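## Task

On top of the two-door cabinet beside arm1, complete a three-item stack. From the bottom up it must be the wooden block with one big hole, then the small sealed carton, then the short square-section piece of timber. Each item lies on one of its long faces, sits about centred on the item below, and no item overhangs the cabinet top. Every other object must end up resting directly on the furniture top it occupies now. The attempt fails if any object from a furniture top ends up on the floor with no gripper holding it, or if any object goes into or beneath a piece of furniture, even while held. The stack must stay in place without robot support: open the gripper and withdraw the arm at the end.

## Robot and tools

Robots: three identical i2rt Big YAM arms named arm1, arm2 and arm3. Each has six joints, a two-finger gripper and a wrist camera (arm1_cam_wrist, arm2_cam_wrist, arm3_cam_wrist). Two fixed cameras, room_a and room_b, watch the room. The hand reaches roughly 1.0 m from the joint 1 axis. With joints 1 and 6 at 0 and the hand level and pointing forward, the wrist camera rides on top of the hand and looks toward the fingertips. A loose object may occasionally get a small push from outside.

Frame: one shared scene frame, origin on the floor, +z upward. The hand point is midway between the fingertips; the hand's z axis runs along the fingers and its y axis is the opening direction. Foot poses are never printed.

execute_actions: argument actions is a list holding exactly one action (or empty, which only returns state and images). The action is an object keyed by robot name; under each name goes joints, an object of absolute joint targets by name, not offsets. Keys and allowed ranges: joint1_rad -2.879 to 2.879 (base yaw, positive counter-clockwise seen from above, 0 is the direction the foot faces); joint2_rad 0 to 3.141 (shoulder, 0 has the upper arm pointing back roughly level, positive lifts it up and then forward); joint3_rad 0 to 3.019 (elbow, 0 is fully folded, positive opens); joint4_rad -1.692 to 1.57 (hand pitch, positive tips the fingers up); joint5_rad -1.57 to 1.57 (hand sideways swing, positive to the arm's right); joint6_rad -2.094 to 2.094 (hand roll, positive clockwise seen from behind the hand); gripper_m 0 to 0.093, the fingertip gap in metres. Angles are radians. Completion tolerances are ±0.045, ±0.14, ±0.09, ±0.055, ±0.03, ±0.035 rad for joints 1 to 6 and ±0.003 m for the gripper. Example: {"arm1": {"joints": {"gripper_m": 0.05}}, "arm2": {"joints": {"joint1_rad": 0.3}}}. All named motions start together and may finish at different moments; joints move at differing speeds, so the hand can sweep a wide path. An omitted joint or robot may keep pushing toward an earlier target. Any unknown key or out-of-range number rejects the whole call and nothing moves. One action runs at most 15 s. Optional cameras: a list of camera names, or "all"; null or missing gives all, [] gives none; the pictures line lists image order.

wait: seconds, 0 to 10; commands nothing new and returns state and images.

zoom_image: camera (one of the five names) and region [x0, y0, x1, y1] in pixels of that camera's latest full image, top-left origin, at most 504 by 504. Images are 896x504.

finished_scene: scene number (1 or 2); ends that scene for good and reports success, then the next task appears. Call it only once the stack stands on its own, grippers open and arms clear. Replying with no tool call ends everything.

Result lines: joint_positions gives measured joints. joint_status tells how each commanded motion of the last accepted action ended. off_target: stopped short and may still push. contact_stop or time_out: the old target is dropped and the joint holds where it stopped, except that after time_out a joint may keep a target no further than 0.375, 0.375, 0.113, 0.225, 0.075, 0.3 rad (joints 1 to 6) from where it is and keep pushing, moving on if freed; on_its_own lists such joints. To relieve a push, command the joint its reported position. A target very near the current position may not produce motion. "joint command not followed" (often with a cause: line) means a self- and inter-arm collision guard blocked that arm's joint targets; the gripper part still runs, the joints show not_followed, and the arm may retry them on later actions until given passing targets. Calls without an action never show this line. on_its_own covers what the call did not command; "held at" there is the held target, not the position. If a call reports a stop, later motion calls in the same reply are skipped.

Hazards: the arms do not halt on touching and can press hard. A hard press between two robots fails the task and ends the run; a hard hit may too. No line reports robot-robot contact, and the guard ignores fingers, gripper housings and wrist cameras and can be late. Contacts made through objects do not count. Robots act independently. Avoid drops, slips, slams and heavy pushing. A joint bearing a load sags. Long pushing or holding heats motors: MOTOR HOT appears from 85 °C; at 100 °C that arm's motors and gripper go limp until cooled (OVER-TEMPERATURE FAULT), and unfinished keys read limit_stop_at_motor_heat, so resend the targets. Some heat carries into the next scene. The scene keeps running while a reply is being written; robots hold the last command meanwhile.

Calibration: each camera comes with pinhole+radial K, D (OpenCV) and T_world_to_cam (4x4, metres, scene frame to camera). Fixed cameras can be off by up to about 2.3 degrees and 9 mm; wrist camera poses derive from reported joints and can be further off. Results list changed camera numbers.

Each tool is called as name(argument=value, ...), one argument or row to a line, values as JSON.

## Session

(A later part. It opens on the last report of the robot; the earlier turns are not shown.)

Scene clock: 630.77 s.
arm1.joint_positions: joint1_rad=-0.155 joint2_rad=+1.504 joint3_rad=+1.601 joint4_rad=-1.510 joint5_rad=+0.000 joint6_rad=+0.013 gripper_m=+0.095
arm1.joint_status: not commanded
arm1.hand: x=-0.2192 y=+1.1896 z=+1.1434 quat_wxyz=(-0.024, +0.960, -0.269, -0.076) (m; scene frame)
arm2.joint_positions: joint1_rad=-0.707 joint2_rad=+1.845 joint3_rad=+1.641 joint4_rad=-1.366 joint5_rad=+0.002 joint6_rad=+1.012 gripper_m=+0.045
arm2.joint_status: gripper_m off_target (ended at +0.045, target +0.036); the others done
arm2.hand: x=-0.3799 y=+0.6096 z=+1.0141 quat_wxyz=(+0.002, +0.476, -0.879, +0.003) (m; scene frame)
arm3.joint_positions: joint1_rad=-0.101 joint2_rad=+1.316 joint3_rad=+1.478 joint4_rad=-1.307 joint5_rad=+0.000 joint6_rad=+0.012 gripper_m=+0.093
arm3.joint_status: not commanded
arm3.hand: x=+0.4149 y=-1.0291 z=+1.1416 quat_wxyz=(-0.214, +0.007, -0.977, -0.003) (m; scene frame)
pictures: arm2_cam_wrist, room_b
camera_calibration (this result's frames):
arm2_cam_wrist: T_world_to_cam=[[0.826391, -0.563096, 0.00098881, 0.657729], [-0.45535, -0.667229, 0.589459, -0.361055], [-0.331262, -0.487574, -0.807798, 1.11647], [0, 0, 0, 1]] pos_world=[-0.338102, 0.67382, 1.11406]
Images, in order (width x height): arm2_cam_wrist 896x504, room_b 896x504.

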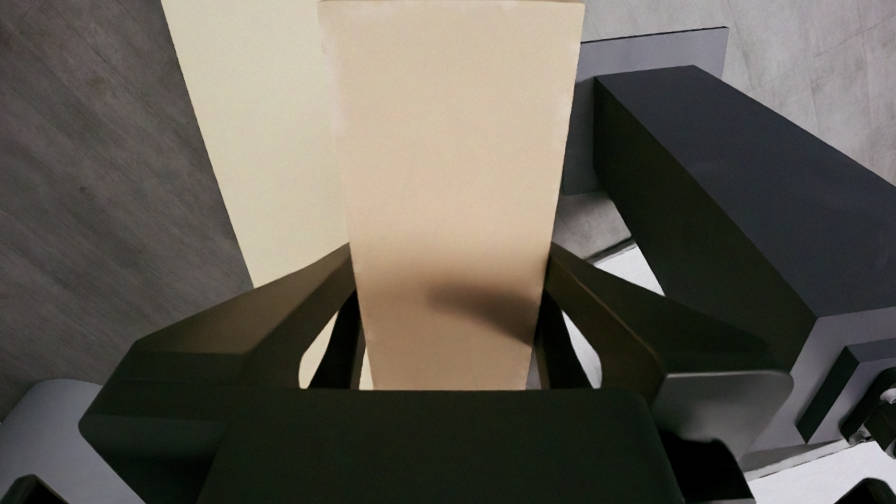

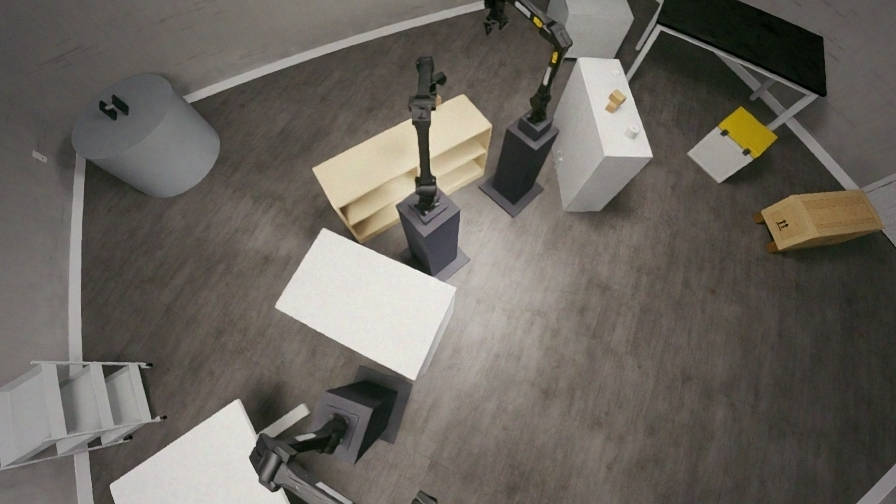

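execute_actions(
  actions=[
    {"arm2": {"joints": {"joint2_rad": 2.53, "joint3_rad": 1.888, "joint4_rad": -0.885, "gripper_m": 0.036}}},
  ],
  cameras=["arm2_cam_wrist", "room_b", "room_a"],
)

Scene clock: 638.57 s.
arm1.joint_positions: joint1_rad=-0.155 joint2_rad=+1.504 joint3_rad=+1.601 joint4_rad=-1.510 joint5_rad=+0.000 joint6_rad=+0.013 gripper_m=+0.095
arm1.joint_status: not commanded
arm1.hand: x=-0.2192 y=+1.1896 z=+1.1434 quat_wxyz=(-0.024, +0.960, -0.269, -0.076) (m; scene frame)
arm2.joint_positions: joint1_rad=-0.706 joint2_rad=+2.563 joint3_rad=+1.869 joint4_rad=-0.895 joint5_rad=-0.001 joint6_rad=+1.011 gripper_m=+0.045
arm2.joint_status: gripper_m off_target (ended at +0.045, target +0.036); the others done
arm2.hand: x=-0.4245 y=+0.6978 z=+0.6507 quat_wxyz=(+0.004, +0.477, -0.879, +0.012) (m; scene frame)
arm3.joint_positions: joint1_rad=-0.101 joint2_rad=+1.316 joint3_rad=+1.478 joint4_rad=-1.307 joint5_rad=+0.000 joint6_rad=+0.012 gripper_m=+0.093
arm3.joint_status: not commanded
arm3.hand: x=+0.4149 y=-1.0291 z=+1.1416 quat_wxyz=(-0.214, +0.007, -0.977, -0.003) (m; scene frame)
pictures: arm2_cam_wrist, room_a, room_b
camera_calibration (this result's frames):
arm2_cam_wrist: T_world_to_cam=[[0.82746, -0.561306, 0.0156336, 0.734323], [-0.457256, -0.657391, 0.598961, -0.122114], [-0.325923, -0.502765, -0.800626, 0.859266], [0, 0, 0, 1]] pos_world=[-0.383406, 0.763912, 0.749611]
Images, in order (width x height): arm2_cam_wrist 896x504, room_a 896x504, room_b 896x504.

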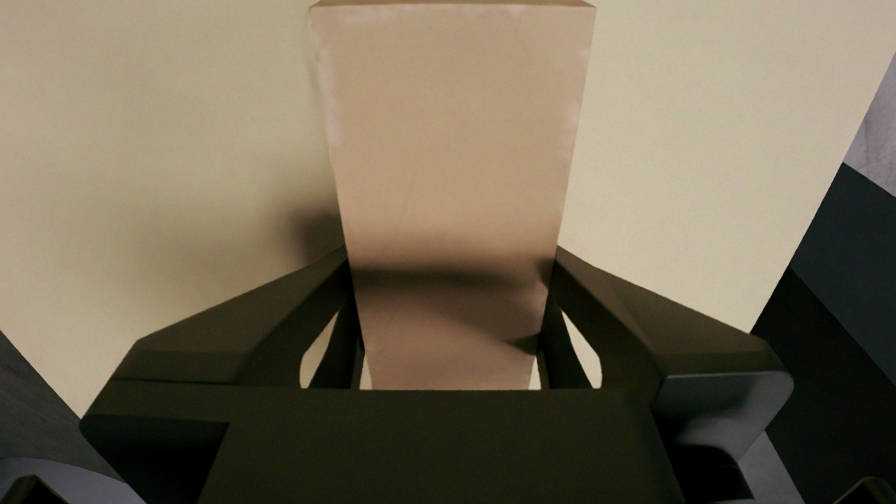

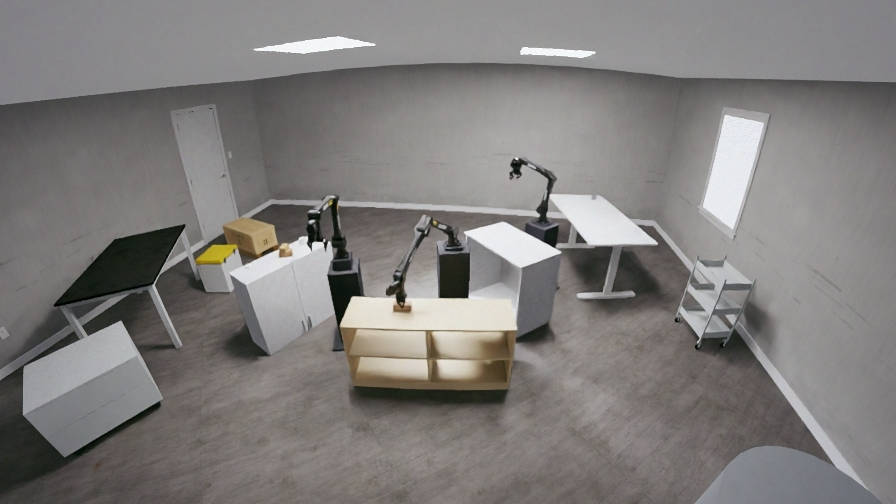

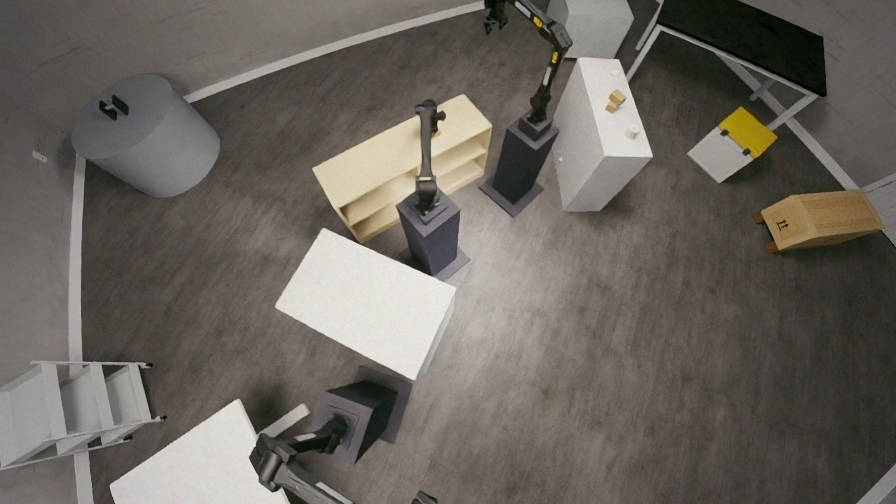

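zoom_image(
  camera="room_a",
  region=[360, 260, 450, 330],
)

zoom_image(
  camera="arm2_cam_wrist",
  region=[250, 0, 650, 300],
)

Region (360, 260, 450, 330) of room_a's 896x504 image, scaled by 5.600, with more detail than that image has.

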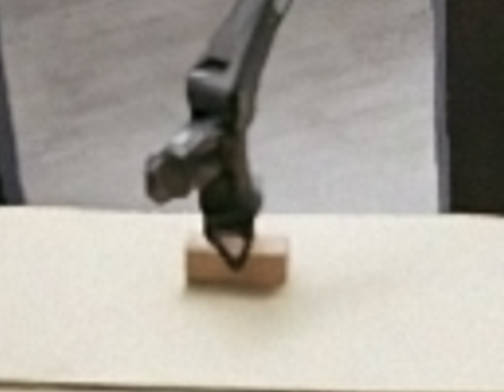

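Region (250, 0, 650, 300) of arm2_cam_wrist's 896x504 image, scaled by 1.260, with more detail than that image has; it fills the top 378 rows of this view, and the rest is white.

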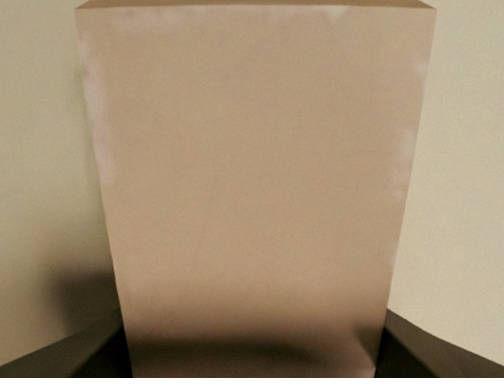

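execute_actions(
  actions=[
    {"arm2": {"joints": {"joint2_rad": 2.563, "gripper_m": 0.093}}},
  ],
  cameras=["arm2_cam_wrist", "room_a"],
)

Scene clock: 657.90 s.
arm1.joint_positions: joint1_rad=-0.155 joint2_rad=+1.504 joint3_rad=+1.601 joint4_rad=-1.510 joint5_rad=+0.000 joint6_rad=+0.013 gripper_m=+0.095
arm1.joint_status: not commanded
arm1.hand: x=-0.2192 y=+1.1896 z=+1.1434 quat_wxyz=(-0.024, +0.960, -0.269, -0.076) (m; scene frame)
arm2.joint_positions: joint1_rad=-0.706 joint2_rad=+2.563 joint3_rad=+1.869 joint4_rad=-0.895 joint5_rad=-0.001 joint6_rad=+1.011 gripper_m=+0.093
arm2.joint_status: all done
arm2.hand: x=-0.4245 y=+0.6978 z=+0.6507 quat_wxyz=(+0.004, +0.477, -0.879, +0.012) (m; scene frame)
arm3.joint_positions: joint1_rad=-0.101 joint2_rad=+1.316 joint3_rad=+1.478 joint4_rad=-1.307 joint5_rad=+0.000 joint6_rad=+0.012 gripper_m=+0.093
arm3.joint_status: not commanded
arm3.hand: x=+0.4149 y=-1.0291 z=+1.1416 quat_wxyz=(-0.214, +0.007, -0.977, -0.003) (m; scene frame)
pictures: arm2_cam_wrist, room_a
camera_calibration (this result's frames):
arm2_cam_wrist: T_world_to_cam=[[0.82746, -0.561306, 0.0156336, 0.734323], [-0.457256, -0.657391, 0.598961, -0.122114], [-0.325923, -0.502765, -0.800626, 0.859266], [0, 0, 0, 1]] pos_world=[-0.383406, 0.763912, 0.749611]
Images, in order (width x height): arm2_cam_wrist 896x504, room_a 896x504.

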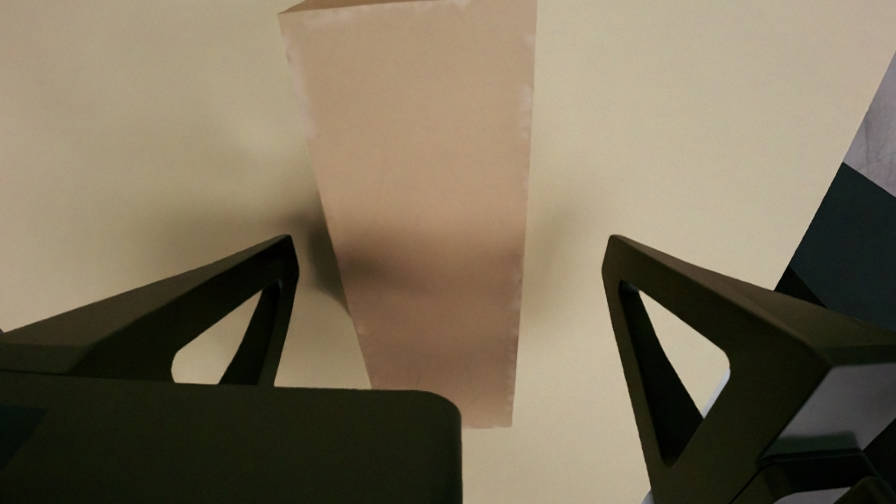

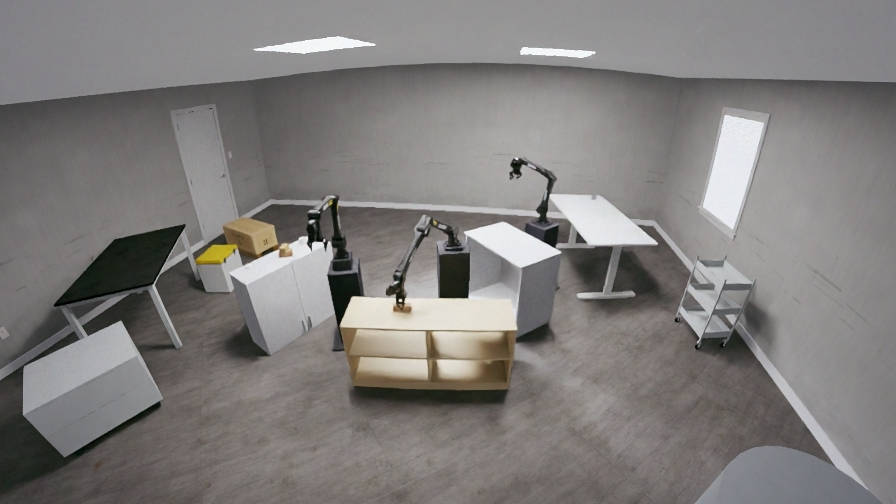

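zoom_image(
  camera="arm2_cam_wrist",
  region=[200, 0, 700, 480],
)

zoom_image(
  camera="room_a",
  region=[360, 260, 450, 330],
)

Region (200, 0, 700, 480) of arm2_cam_wrist's 896x504 image, scaled by 1.008, with more detail than that image has; it fills the top 484 rows of this view, and the rest is white.

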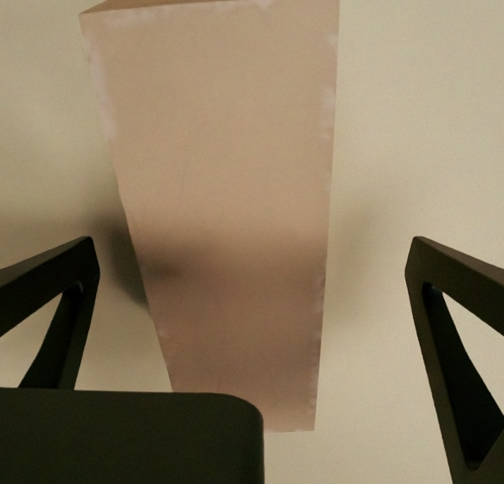

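Region (360, 260, 450, 330) of room_a's 896x504 image, scaled by 5.600, with more detail than that image has.

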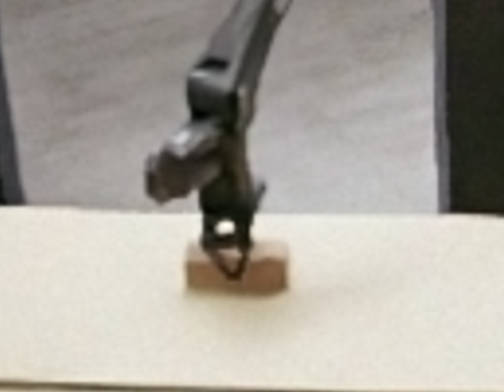

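execute_actions(
  actions=[
    {"arm2": {"joints": {"joint2_rad": 2.2, "joint4_rad": -1.26}}, "arm1": {"joints": {"joint6_rad": -0.66}}},
  ],
  cameras=["arm2_cam_wrist", "room_b"],
)

Scene clock: 711.40 s.
arm1.joint_positions: joint1_rad=-0.155 joint2_rad=+1.504 joint3_rad=+1.601 joint4_rad=-1.510 joint5_rad=+0.000 joint6_rad=-0.645 gripper_m=+0.095
arm1.joint_status: all done
arm1.hand: x=-0.2192 y=+1.1896 z=+1.1434 quat_wxyz=(-0.047, +0.995, +0.055, -0.064) (m; scene frame)
arm2.joint_positions: joint1_rad=-0.706 joint2_rad=+2.194 joint3_rad=+1.877 joint4_rad=-1.251 joint5_rad=-0.001 joint6_rad=+1.011 gripper_m=+0.093
arm2.joint_status: all done
arm2.hand: x=-0.4223 y=+0.6965 z=+0.8935 quat_wxyz=(+0.004, +0.477, -0.879, +0.002) (m; scene frame)
arm3.joint_positions: joint1_rad=-0.101 joint2_rad=+1.316 joint3_rad=+1.478 joint4_rad=-1.307 joint5_rad=+0.000 joint6_rad=+0.012 gripper_m=+0.093
arm3.joint_status: not commanded
arm3.hand: x=+0.4149 y=-1.0291 z=+1.1416 quat_wxyz=(-0.214, +0.007, -0.977, -0.003) (m; scene frame)
pictures: arm2_cam_wrist, room_b
camera_calibration (this result's frames):
arm2_cam_wrist: T_world_to_cam=[[0.82745, -0.561537, -0.00170749, 0.743615], [-0.452274, -0.668242, 0.590678, -0.250324], [-0.332829, -0.487985, -0.806905, 1.04619], [0, 0, 0, 1]] pos_world=[-0.380319, 0.760812, 0.993303]
Images, in order (width x height): arm2_cam_wrist 896x504, room_b 896x504.

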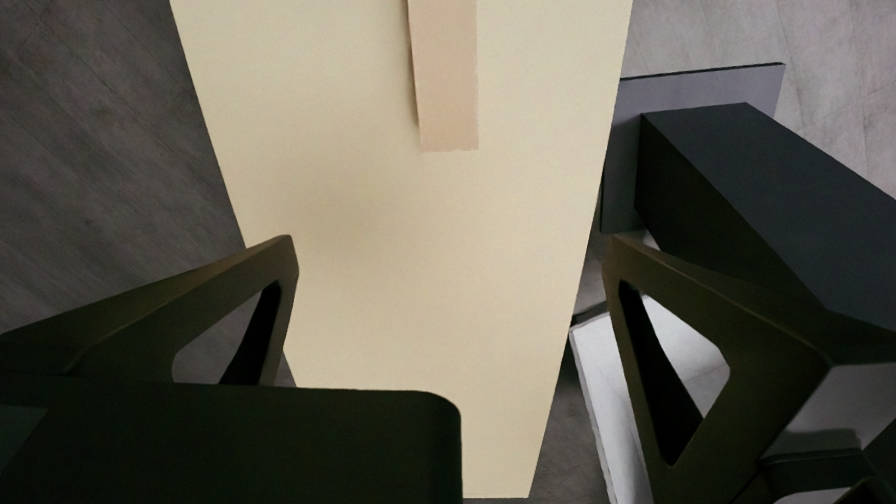

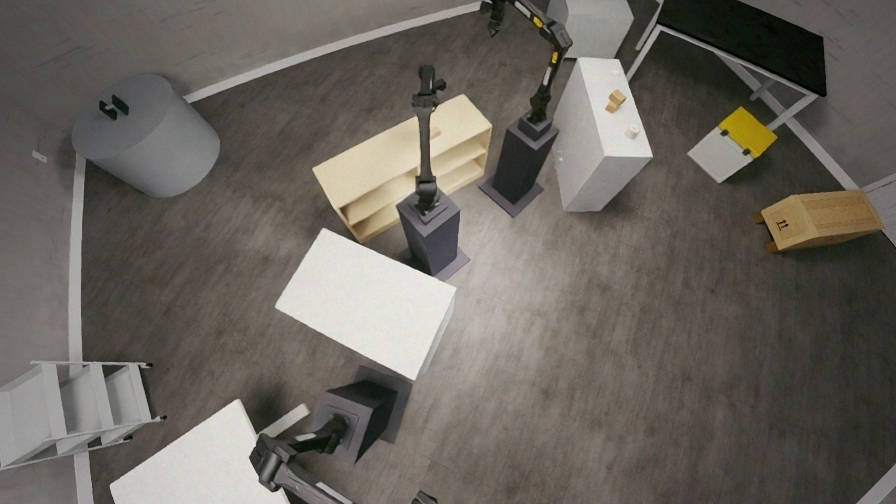

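execute_actions(
  actions=[
    {"arm2": {"joints": {"joint1_rad": 1.3, "joint2_rad": 1.3, "joint3_rad": 1.5, "joint4_rad": -1.3, "joint6_rad": 0.0}}, "arm1": {"joints": {"joint1_rad": 0.745, "joint2_rad": 2.37, "joint3_rad": 1.855, "joint4_rad": -1.0, "joint6_rad": -0.668}}},
  ],
  cameras=["arm1_cam_wrist", "room_b"],
)

Scene clock: 721.20 s.
arm1.joint_positions: joint1_rad=+0.738 joint2_rad=+2.401 joint3_rad=+1.828 joint4_rad=-1.010 joint5_rad=-0.001 joint6_rad=-0.655 gripper_m=+0.095
arm1.joint_status: all done
arm1.hand: x=-0.4255 y=+0.7123 z=+0.7156 quat_wxyz=(-0.001, +0.874, +0.486, +0.008) (m; scene frame)
arm2.joint_positions: joint1_rad=+1.301 joint2_rad=+1.299 joint3_rad=+1.505 joint4_rad=-1.290 joint5_rad=-0.002 joint6_rad=+0.013 gripper_m=+0.093
arm2.joint_status: all done
arm2.hand: x=-0.4486 y=-0.2636 z=+1.2427 quat_wxyz=(+0.107, +0.882, +0.403, -0.220) (m; scene frame)
arm3.joint_positions: joint1_rad=-0.101 joint2_rad=+1.316 joint3_rad=+1.478 joint4_rad=-1.307 joint5_rad=+0.000 joint6_rad=+0.012 gripper_m=+0.093
arm3.joint_status: not commanded
arm3.hand: x=+0.4149 y=-1.0291 z=+1.1416 quat_wxyz=(-0.214, +0.007, -0.977, -0.003) (m; scene frame)
pictures: arm1_cam_wrist, room_b
camera_calibration (this result's frames):
arm1_cam_wrist: T_world_to_cam=[[-0.860595, 0.509208, -0.00915398, -0.72477], [0.408448, 0.700817, 0.584829, -0.732058], [0.304215, 0.499562, -0.811105, 0.473682], [0, 0, 0, 1]] pos_world=[-0.468827, 0.645463, 0.8057]
Images, in order (width x height): arm1_cam_wrist 896x504, room_b 896x504.

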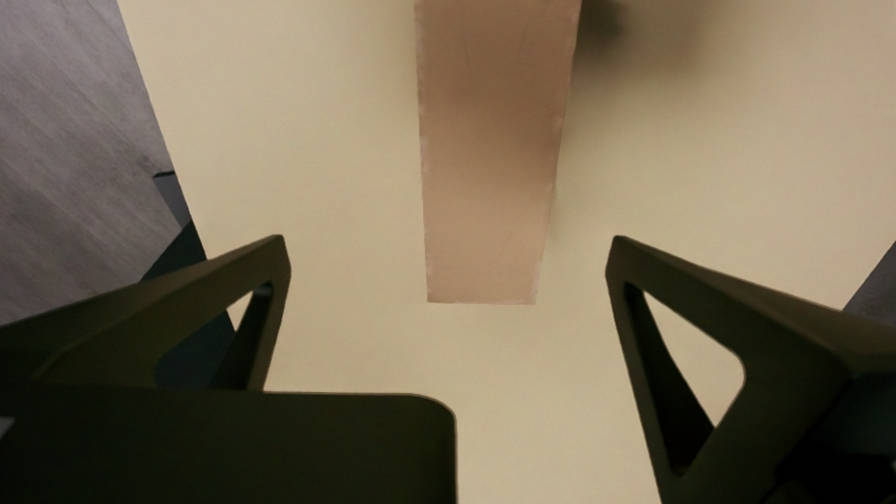

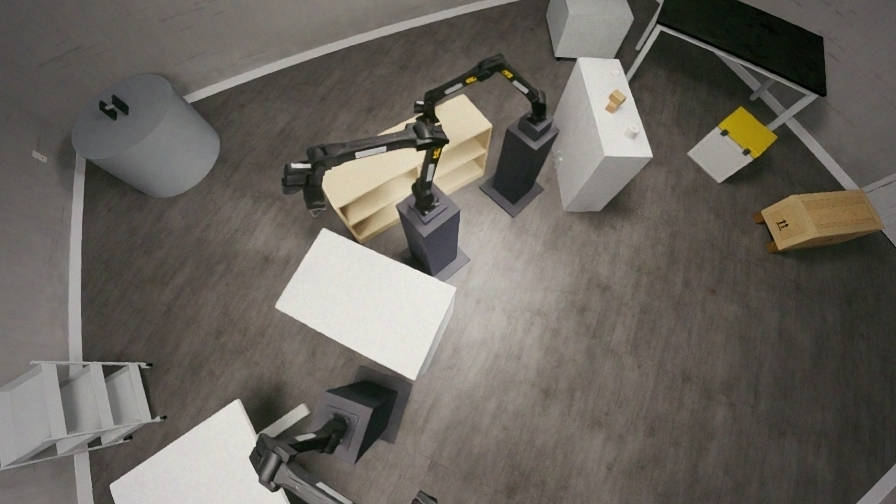

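execute_actions(
  actions=[
    {"arm1": {"joints": {"joint2_rad": 2.528, "joint3_rad": 1.96, "joint4_rad": -0.937}}},
  ],
  cameras=["arm1_cam_wrist"],
)

Scene clock: 746.83 s.
arm1.joint_positions: joint1_rad=+0.738 joint2_rad=+2.522 joint3_rad=+1.928 joint4_rad=-0.948 joint5_rad=-0.001 joint6_rad=-0.655 gripper_m=+0.095
arm1.joint_status: all done
arm1.hand: x=-0.4517 y=+0.7027 z=+0.6680 quat_wxyz=(-0.004, +0.874, +0.486, -0.012) (m; scene frame)
arm2.joint_positions: joint1_rad=+1.301 joint2_rad=+1.299 joint3_rad=+1.505 joint4_rad=-1.290 joint5_rad=-0.002 joint6_rad=+0.013 gripper_m=+0.093
arm2.joint_status: not commanded
arm2.hand: x=-0.4486 y=-0.2636 z=+1.2427 quat_wxyz=(+0.107, +0.882, +0.403, -0.220) (m; scene frame)
arm3.joint_positions: joint1_rad=-0.101 joint2_rad=+1.316 joint3_rad=+1.478 joint4_rad=-1.307 joint5_rad=+0.000 joint6_rad=+0.012 gripper_m=+0.093
arm3.joint_status: not commanded
arm3.hand: x=+0.4149 y=-1.0291 z=+1.1416 quat_wxyz=(-0.214, +0.007, -0.977, -0.003) (m; scene frame)
pictures: arm1_cam_wrist
camera_calibration (this result's frames):
arm1_cam_wrist: T_world_to_cam=[[-0.860553, 0.509088, 0.0166708, -0.760057], [0.430357, 0.70918, 0.558441, -0.665105], [0.272473, 0.487743, -0.829376, 0.454015], [0, 0, 0, 1]] pos_world=[-0.491543, 0.637173, 0.760642]
Images, in order (width x height): arm1_cam_wrist 896x504.

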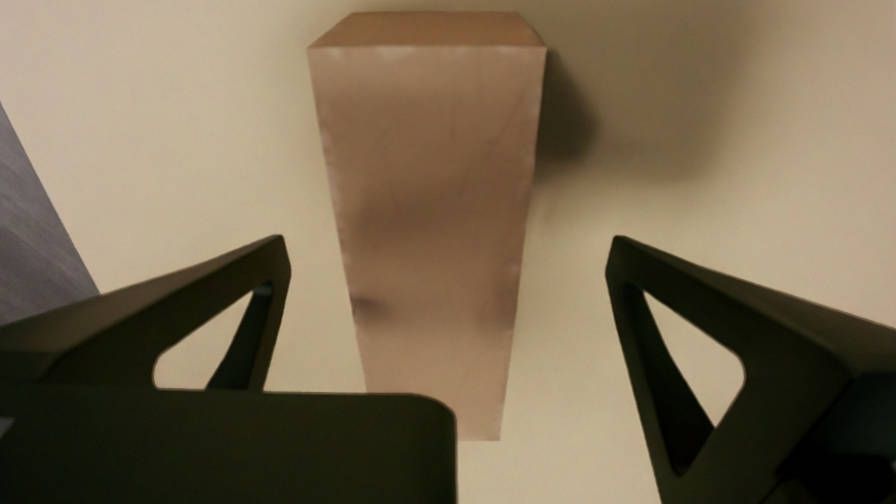

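execute_actions(
  actions=[
    {"arm1": {"joints": {"joint2_rad": 2.565}}},
  ],
  cameras=["arm1_cam_wrist"],
)

Scene clock: 764.67 s.
arm1.joint_positions: joint1_rad=+0.738 joint2_rad=+2.542 joint3_rad=+1.928 joint4_rad=-0.948 joint5_rad=-0.001 joint6_rad=-0.655 gripper_m=+0.095
arm1.joint_status: all done
arm1.hand: x=-0.4460 y=+0.7049 z=+0.6545 quat_wxyz=(-0.002, +0.874, +0.486, -0.002) (m; scene frame)
arm2.joint_positions: joint1_rad=+1.301 joint2_rad=+1.299 joint3_rad=+1.505 joint4_rad=-1.290 joint5_rad=-0.002 joint6_rad=+0.013 gripper_m=+0.093
arm2.joint_status: not commanded
arm2.hand: x=-0.4486 y=-0.2636 z=+1.2427 quat_wxyz=(+0.107, +0.882, +0.403, -0.220) (m; scene frame)
arm3.joint_positions: joint1_rad=-0.101 joint2_rad=+1.316 joint3_rad=+1.478 joint4_rad=-1.307 joint5_rad=+0.000 joint6_rad=+0.012 gripper_m=+0.093
arm3.joint_status: not commanded
arm3.hand: x=+0.4149 y=-1.0291 z=+1.1416 quat_wxyz=(-0.214, +0.007, -0.977, -0.003) (m; scene frame)
pictures: arm1_cam_wrist
camera_calibration (this result's frames):
arm1_cam_wrist: T_world_to_cam=[[-0.860698, 0.5091, 0.00399754, -0.747798], [0.419733, 0.705123, 0.571512, -0.672063], [0.288138, 0.493577, -0.820584, 0.437297], [0, 0, 0, 1]] pos_world=[-0.487543, 0.638752, 0.74592]
Images, in order (width x height): arm1_cam_wrist 896x504.

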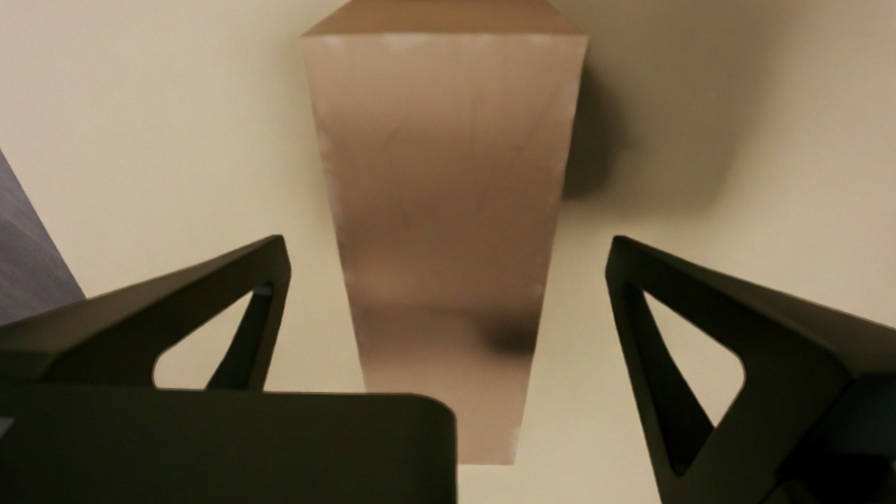

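execute_actions(
  actions=[
    {"arm1": {"joints": {"joint2_rad": 2.58}}},
  ],
  cameras=["arm1_cam_wrist"],
)

Scene clock: 770.10 s.
arm1.joint_positions: joint1_rad=+0.738 joint2_rad=+2.555 joint3_rad=+1.928 joint4_rad=-0.948 joint5_rad=-0.001 joint6_rad=-0.655 gripper_m=+0.095
arm1.joint_status: all done
arm1.hand: x=-0.4423 y=+0.7064 z=+0.6462 quat_wxyz=(-0.001, +0.874, +0.486, +0.004) (m; scene frame)
arm2.joint_positions: joint1_rad=+1.301 joint2_rad=+1.299 joint3_rad=+1.505 joint4_rad=-1.290 joint5_rad=-0.002 joint6_rad=+0.013 gripper_m=+0.093
arm2.joint_status: not commanded
arm2.hand: x=-0.4486 y=-0.2636 z=+1.2427 quat_wxyz=(+0.107, +0.882, +0.403, -0.220) (m; scene frame)
arm3.joint_positions: joint1_rad=-0.101 joint2_rad=+1.316 joint3_rad=+1.478 joint4_rad=-1.307 joint5_rad=+0.000 joint6_rad=+0.012 gripper_m=+0.093
arm3.joint_status: not commanded
arm3.hand: x=+0.4149 y=-1.0291 z=+1.1416 quat_wxyz=(-0.214, +0.007, -0.977, -0.003) (m; scene frame)
pictures: arm1_cam_wrist
camera_calibration (this result's frames):
arm1_cam_wrist: T_world_to_cam=[[-0.860667, 0.509153, -0.00389374, -0.740229], [0.412993, 0.702551, 0.579533, -0.676217], [0.297807, 0.497177, -0.81494, 0.426769], [0, 0, 0, 1]] pos_world=[-0.484912, 0.639787, 0.736799]
Images, in order (width x height): arm1_cam_wrist 896x504.

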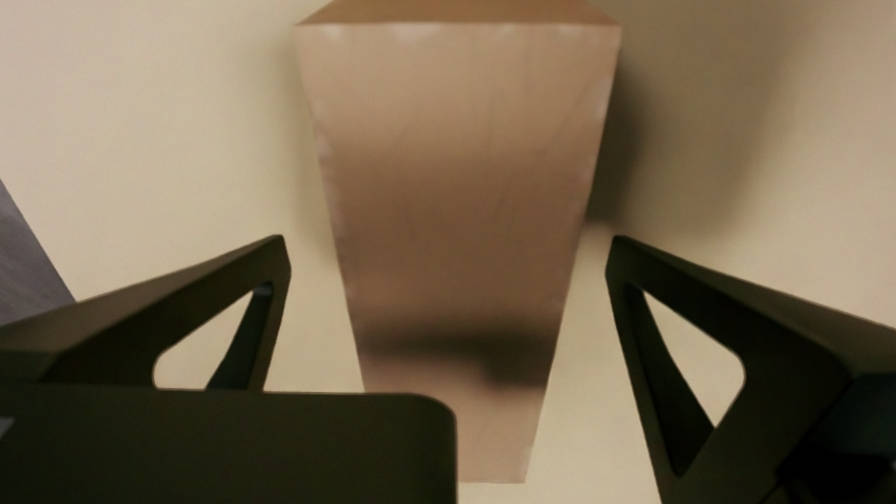

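execute_actions(
  actions=[
    {"arm1": {"joints": {"joint2_rad": 2.555, "gripper_m": 0.036}}},
  ],
  cameras=["arm1_cam_wrist"],
)

Scene clock: 783.43 s.
arm1.joint_positions: joint1_rad=+0.738 joint2_rad=+2.555 joint3_rad=+1.928 joint4_rad=-0.947 joint5_rad=+0.000 joint6_rad=-0.656 gripper_m=+0.046
arm1.joint_status: gripper_m off_target (ended at +0.046, target +0.036); the others done
arm1.hand: x=-0.4424 y=+0.7064 z=+0.6462 quat_wxyz=(-0.002, +0.874, +0.486, +0.004) (m; scene frame)
arm2.joint_positions: joint1_rad=+1.301 joint2_rad=+1.299 joint3_rad=+1.505 joint4_rad=-1.290 joint5_rad=-0.002 joint6_rad=+0.013 gripper_m=+0.093
arm2.joint_status: not commanded
arm2.hand: x=-0.4486 y=-0.2636 z=+1.2427 quat_wxyz=(+0.107, +0.882, +0.403, -0.220) (m; scene frame)
arm3.joint_positions: joint1_rad=-0.101 joint2_rad=+1.316 joint3_rad=+1.478 joint4_rad=-1.307 joint5_rad=+0.000 joint6_rad=+0.012 gripper_m=+0.093
arm3.joint_status: not commanded
arm3.hand: x=+0.4149 y=-1.0291 z=+1.1416 quat_wxyz=(-0.214, +0.007, -0.977, -0.003) (m; scene frame)
pictures: arm1_cam_wrist
camera_calibration (this result's frames):
arm1_cam_wrist: T_world_to_cam=[[-0.860865, 0.508822, -0.0033608, -0.740537], [0.413005, 0.702583, 0.579486, -0.676178], [0.297216, 0.497472, -0.814975, 0.426341], [0, 0, 0, 1]] pos_world=[-0.484953, 0.639779, 0.736804]
Images, in order (width x height): arm1_cam_wrist 896x504.

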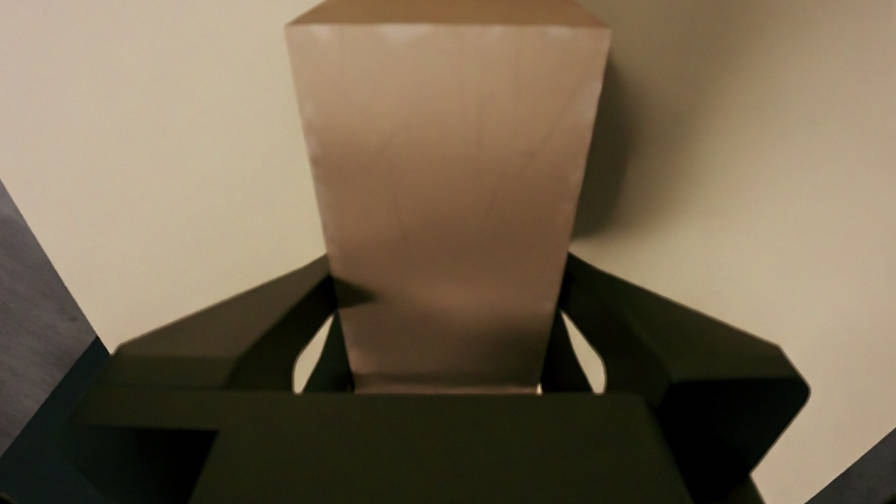

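execute_actions(
  actions=[],
)

Scene clock: 805.23 s.
arm1.joint_positions: joint1_rad=+0.738 joint2_rad=+2.555 joint3_rad=+1.928 joint4_rad=-0.947 joint5_rad=+0.000 joint6_rad=-0.656 gripper_m=+0.046
arm1.joint_status: gripper_m off_target (ended at +0.046, target +0.036); the others done
arm1.hand: x=-0.4424 y=+0.7064 z=+0.6462 quat_wxyz=(-0.002, +0.874, +0.486, +0.004) (m; scene frame)
arm2.joint_positions: joint1_rad=+1.301 joint2_rad=+1.299 joint3_rad=+1.505 joint4_rad=-1.290 joint5_rad=-0.002 joint6_rad=+0.013 gripper_m=+0.093
arm2.joint_status: not commanded
arm2.hand: x=-0.4486 y=-0.2636 z=+1.2427 quat_wxyz=(+0.107, +0.882, +0.403, -0.220) (m; scene frame)
arm3.joint_positions: joint1_rad=-0.101 joint2_rad=+1.316 joint3_rad=+1.478 joint4_rad=-1.307 joint5_rad=+0.000 joint6_rad=+0.012 gripper_m=+0.093
arm3.joint_status: not commanded
arm3.hand: x=+0.4149 y=-1.0291 z=+1.1416 quat_wxyz=(-0.214, +0.007, -0.977, -0.003) (m; scene frame)
pictures: arm1_cam_wrist, arm2_cam_wrist, arm3_cam_wrist, room_a, room_b
camera_calibration (this result's frames):
arm1_cam_wrist: T_world_to_cam=[[-0.860865, 0.508822, -0.0033608, -0.740537], [0.413005, 0.702583, 0.579486, -0.676178], [0.297216, 0.497472, -0.814975, 0.426341], [0, 0, 0, 1]] pos_world=[-0.484953, 0.639779, 0.736804]
arm2_cam_wrist: T_world_to_cam=[[-0.747136, 0.664316, -0.0217104, -0.131535], [0.656837, 0.742937, 0.128882, 0.333294], [0.101748, 0.0820323, -0.991422, 1.4252], [0, 0, 0, 1]] pos_world=[-0.462205, -0.277148, 1.36716]
arm3_cam_wrist: T_world_to_cam=[[0.0279442, -0.999561, -0.00986006, -1.031], [-0.97852, -0.0293688, 0.204049, 0.145288], [-0.204249, 0.00394629, -0.978911, 1.33496], [0, 0, 0, 1]] pos_world=[0.44364, -1.03155, 1.26699]
Images, in order (width x height): arm1_cam_wrist 896x504, arm2_cam_wrist 896x504, arm3_cam_wrist 896x504, room_a 896x504, room_b 896x504.

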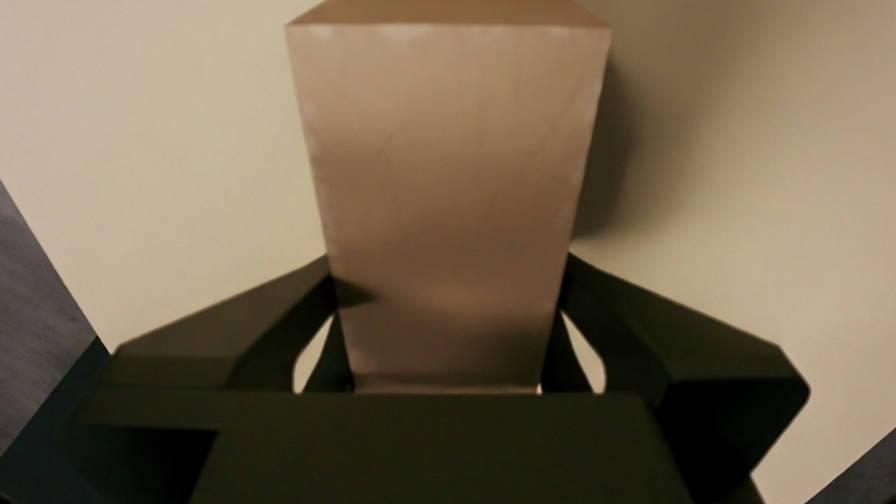

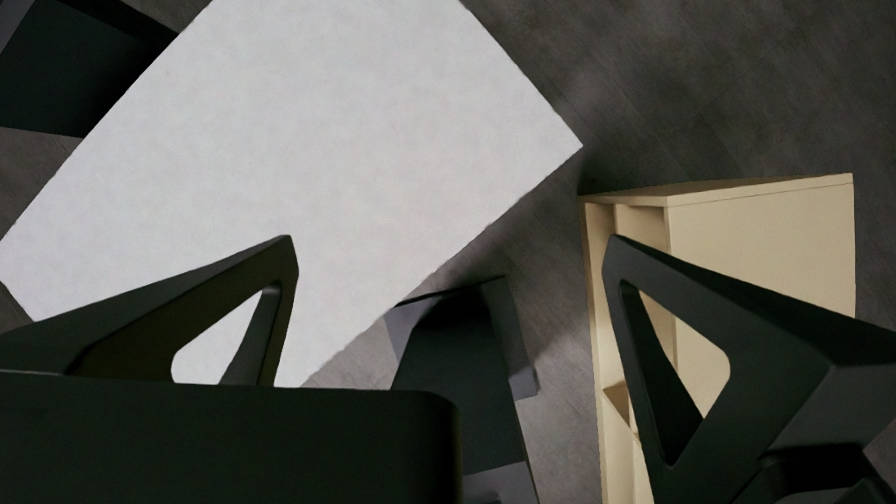

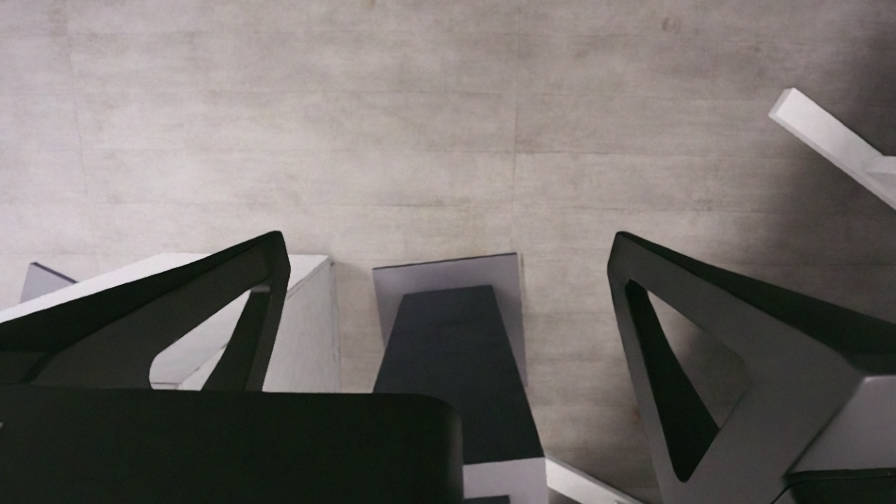

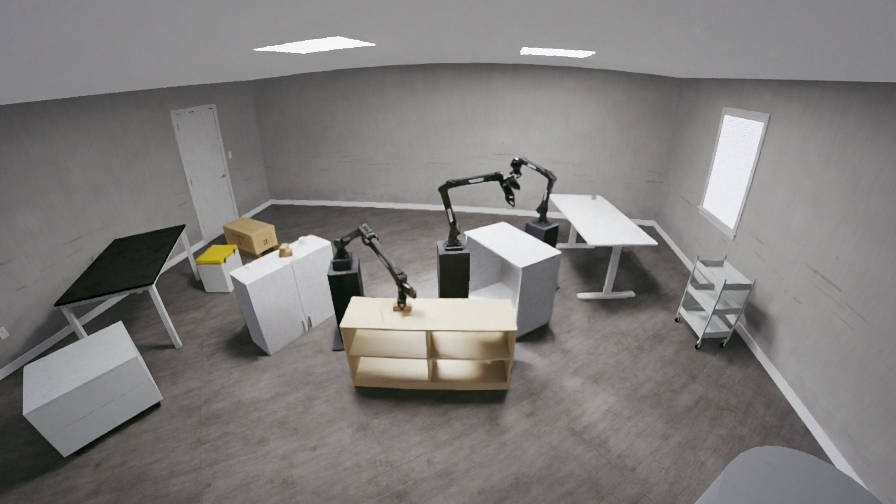

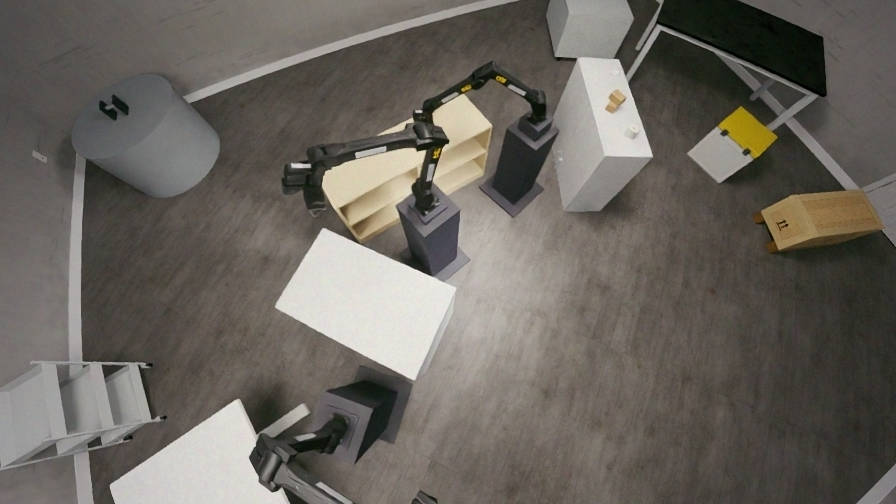

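execute_actions(
  actions=[
    {"arm1":{"joints":{"joint2_rad":2.43,"joint4_rad":-1.065,"gripper_m":0.036}}},
  ],
  cameras=["arm1_cam_wrist"],
)

execute_actions(
  actions=[
    {"arm1":{"joints":{"joint2_rad":1.9,"joint3_rad":1.87,"joint4_rad":-1.53,"gripper_m":0.036}}},
  ],
  cameras=["arm1_cam_wrist","room_b"],
)

Scene clock: 816.47 s.
arm1.joint_positions: joint1_rad=+0.738 joint2_rad=+2.458 joint3_rad=+1.928 joint4_rad=-1.049 joint5_rad=+0.000 joint6_rad=-0.656 gripper_m=+0.046
arm1.joint_status: gripper_m off_target (ended at +0.046, target +0.036); the others done
arm1.hand: x=-0.4449 y=+0.7051 z=+0.7106 quat_wxyz=(-0.001, +0.874, +0.486, +0.007) (m; scene frame)
arm2.joint_positions: joint1_rad=+1.301 joint2_rad=+1.299 joint3_rad=+1.505 joint4_rad=-1.290 joint5_rad=-0.002 joint6_rad=+0.013 gripper_m=+0.093
arm2.joint_status: not commanded
arm2.hand: x=-0.4486 y=-0.2636 z=+1.2427 quat_wxyz=(+0.107, +0.882, +0.403, -0.220) (m; scene frame)
arm3.joint_positions: joint1_rad=-0.101 joint2_rad=+1.316 joint3_rad=+1.478 joint4_rad=-1.307 joint5_rad=+0.000 joint6_rad=+0.012 gripper_m=+0.093
arm3.joint_status: not commanded
arm3.hand: x=+0.4149 y=-1.0291 z=+1.1416 quat_wxyz=(-0.214, +0.007, -0.977, -0.003) (m; scene frame)
pictures: arm1_cam_wrist
camera_calibration (this result's frames):
arm1_cam_wrist: T_world_to_cam=[[-0.860827, 0.508854, -0.00670994, -0.739424], [0.410118, 0.701481, 0.582862, -0.714504], [0.301298, 0.498991, -0.812544, 0.479214], [0, 0, 0, 1]] pos_world=[-0.487872, 0.638347, 0.800878]
Images, in order (width x height): arm1_cam_wrist 896x504.

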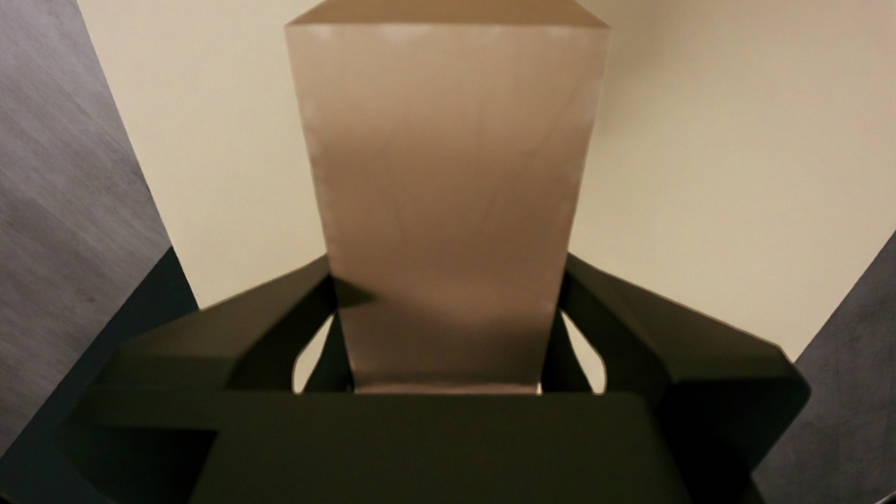

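Scene clock: 818.30 s.
arm1.joint_positions: joint1_rad=+0.738 joint2_rad=+1.909 joint3_rad=+1.853 joint4_rad=-1.516 joint5_rad=+0.000 joint6_rad=-0.656 gripper_m=+0.046
arm1.joint_status: gripper_m off_target (ended at +0.046, target +0.036); the others done
arm1.hand: x=-0.3585 y=+0.7359 z=+1.0310 quat_wxyz=(-0.002, +0.874, +0.486, +0.003) (m; scene frame)
arm2.joint_positions: joint1_rad=+1.301 joint2_rad=+1.299 joint3_rad=+1.505 joint4_rad=-1.290 joint5_rad=-0.002 joint6_rad=+0.013 gripper_m=+0.093
arm2.joint_status: not commanded
arm2.hand: x=-0.4486 y=-0.2636 z=+1.2427 quat_wxyz=(+0.107, +0.882, +0.403, -0.220) (m; scene frame)
arm3.joint_positions: joint1_rad=-0.101 joint2_rad=+1.316 joint3_rad=+1.478 joint4_rad=-1.307 joint5_rad=+0.000 joint6_rad=+0.012 gripper_m=+0.093
arm3.joint_status: not commanded
arm3.hand: x=+0.4149 y=-1.0291 z=+1.1416 quat_wxyz=(-0.214, +0.007, -0.977, -0.003) (m; scene frame)
pictures: arm1_cam_wrist, room_b
camera_calibration (this result's frames):
arm1_cam_wrist: T_world_to_cam=[[-0.860875, 0.508812, -0.00216463, -0.683231], [0.414032, 0.702975, 0.578277, -0.953234], [0.295756, 0.496928, -0.815838, 0.701146], [0, 0, 0, 1]] pos_world=[-0.400875, 0.669317, 1.12178]
Images, in order (width x height): arm1_cam_wrist 896x504, room_b 896x504.

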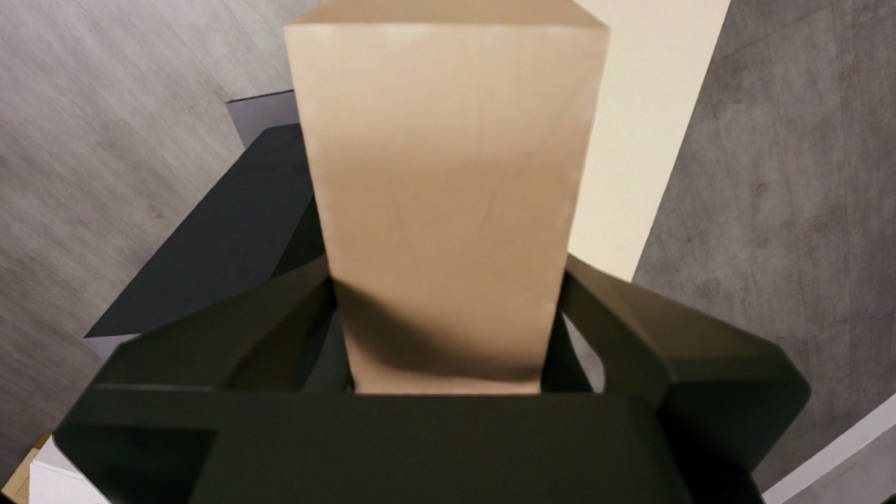

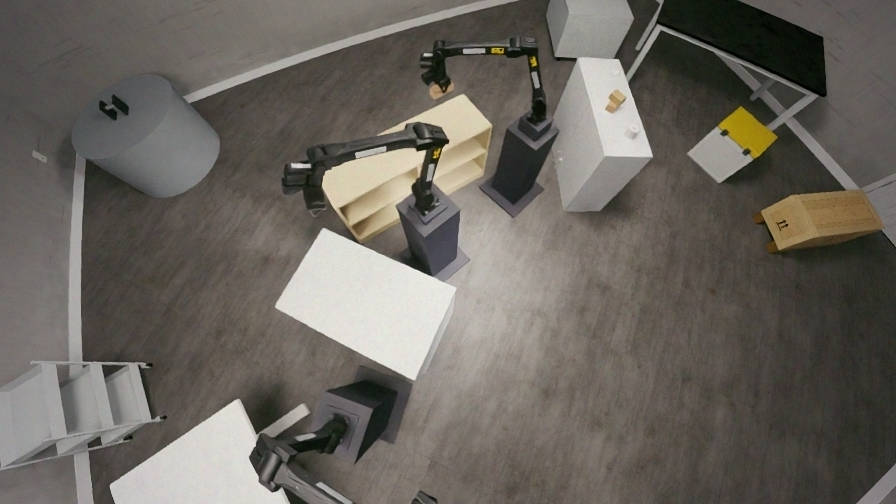

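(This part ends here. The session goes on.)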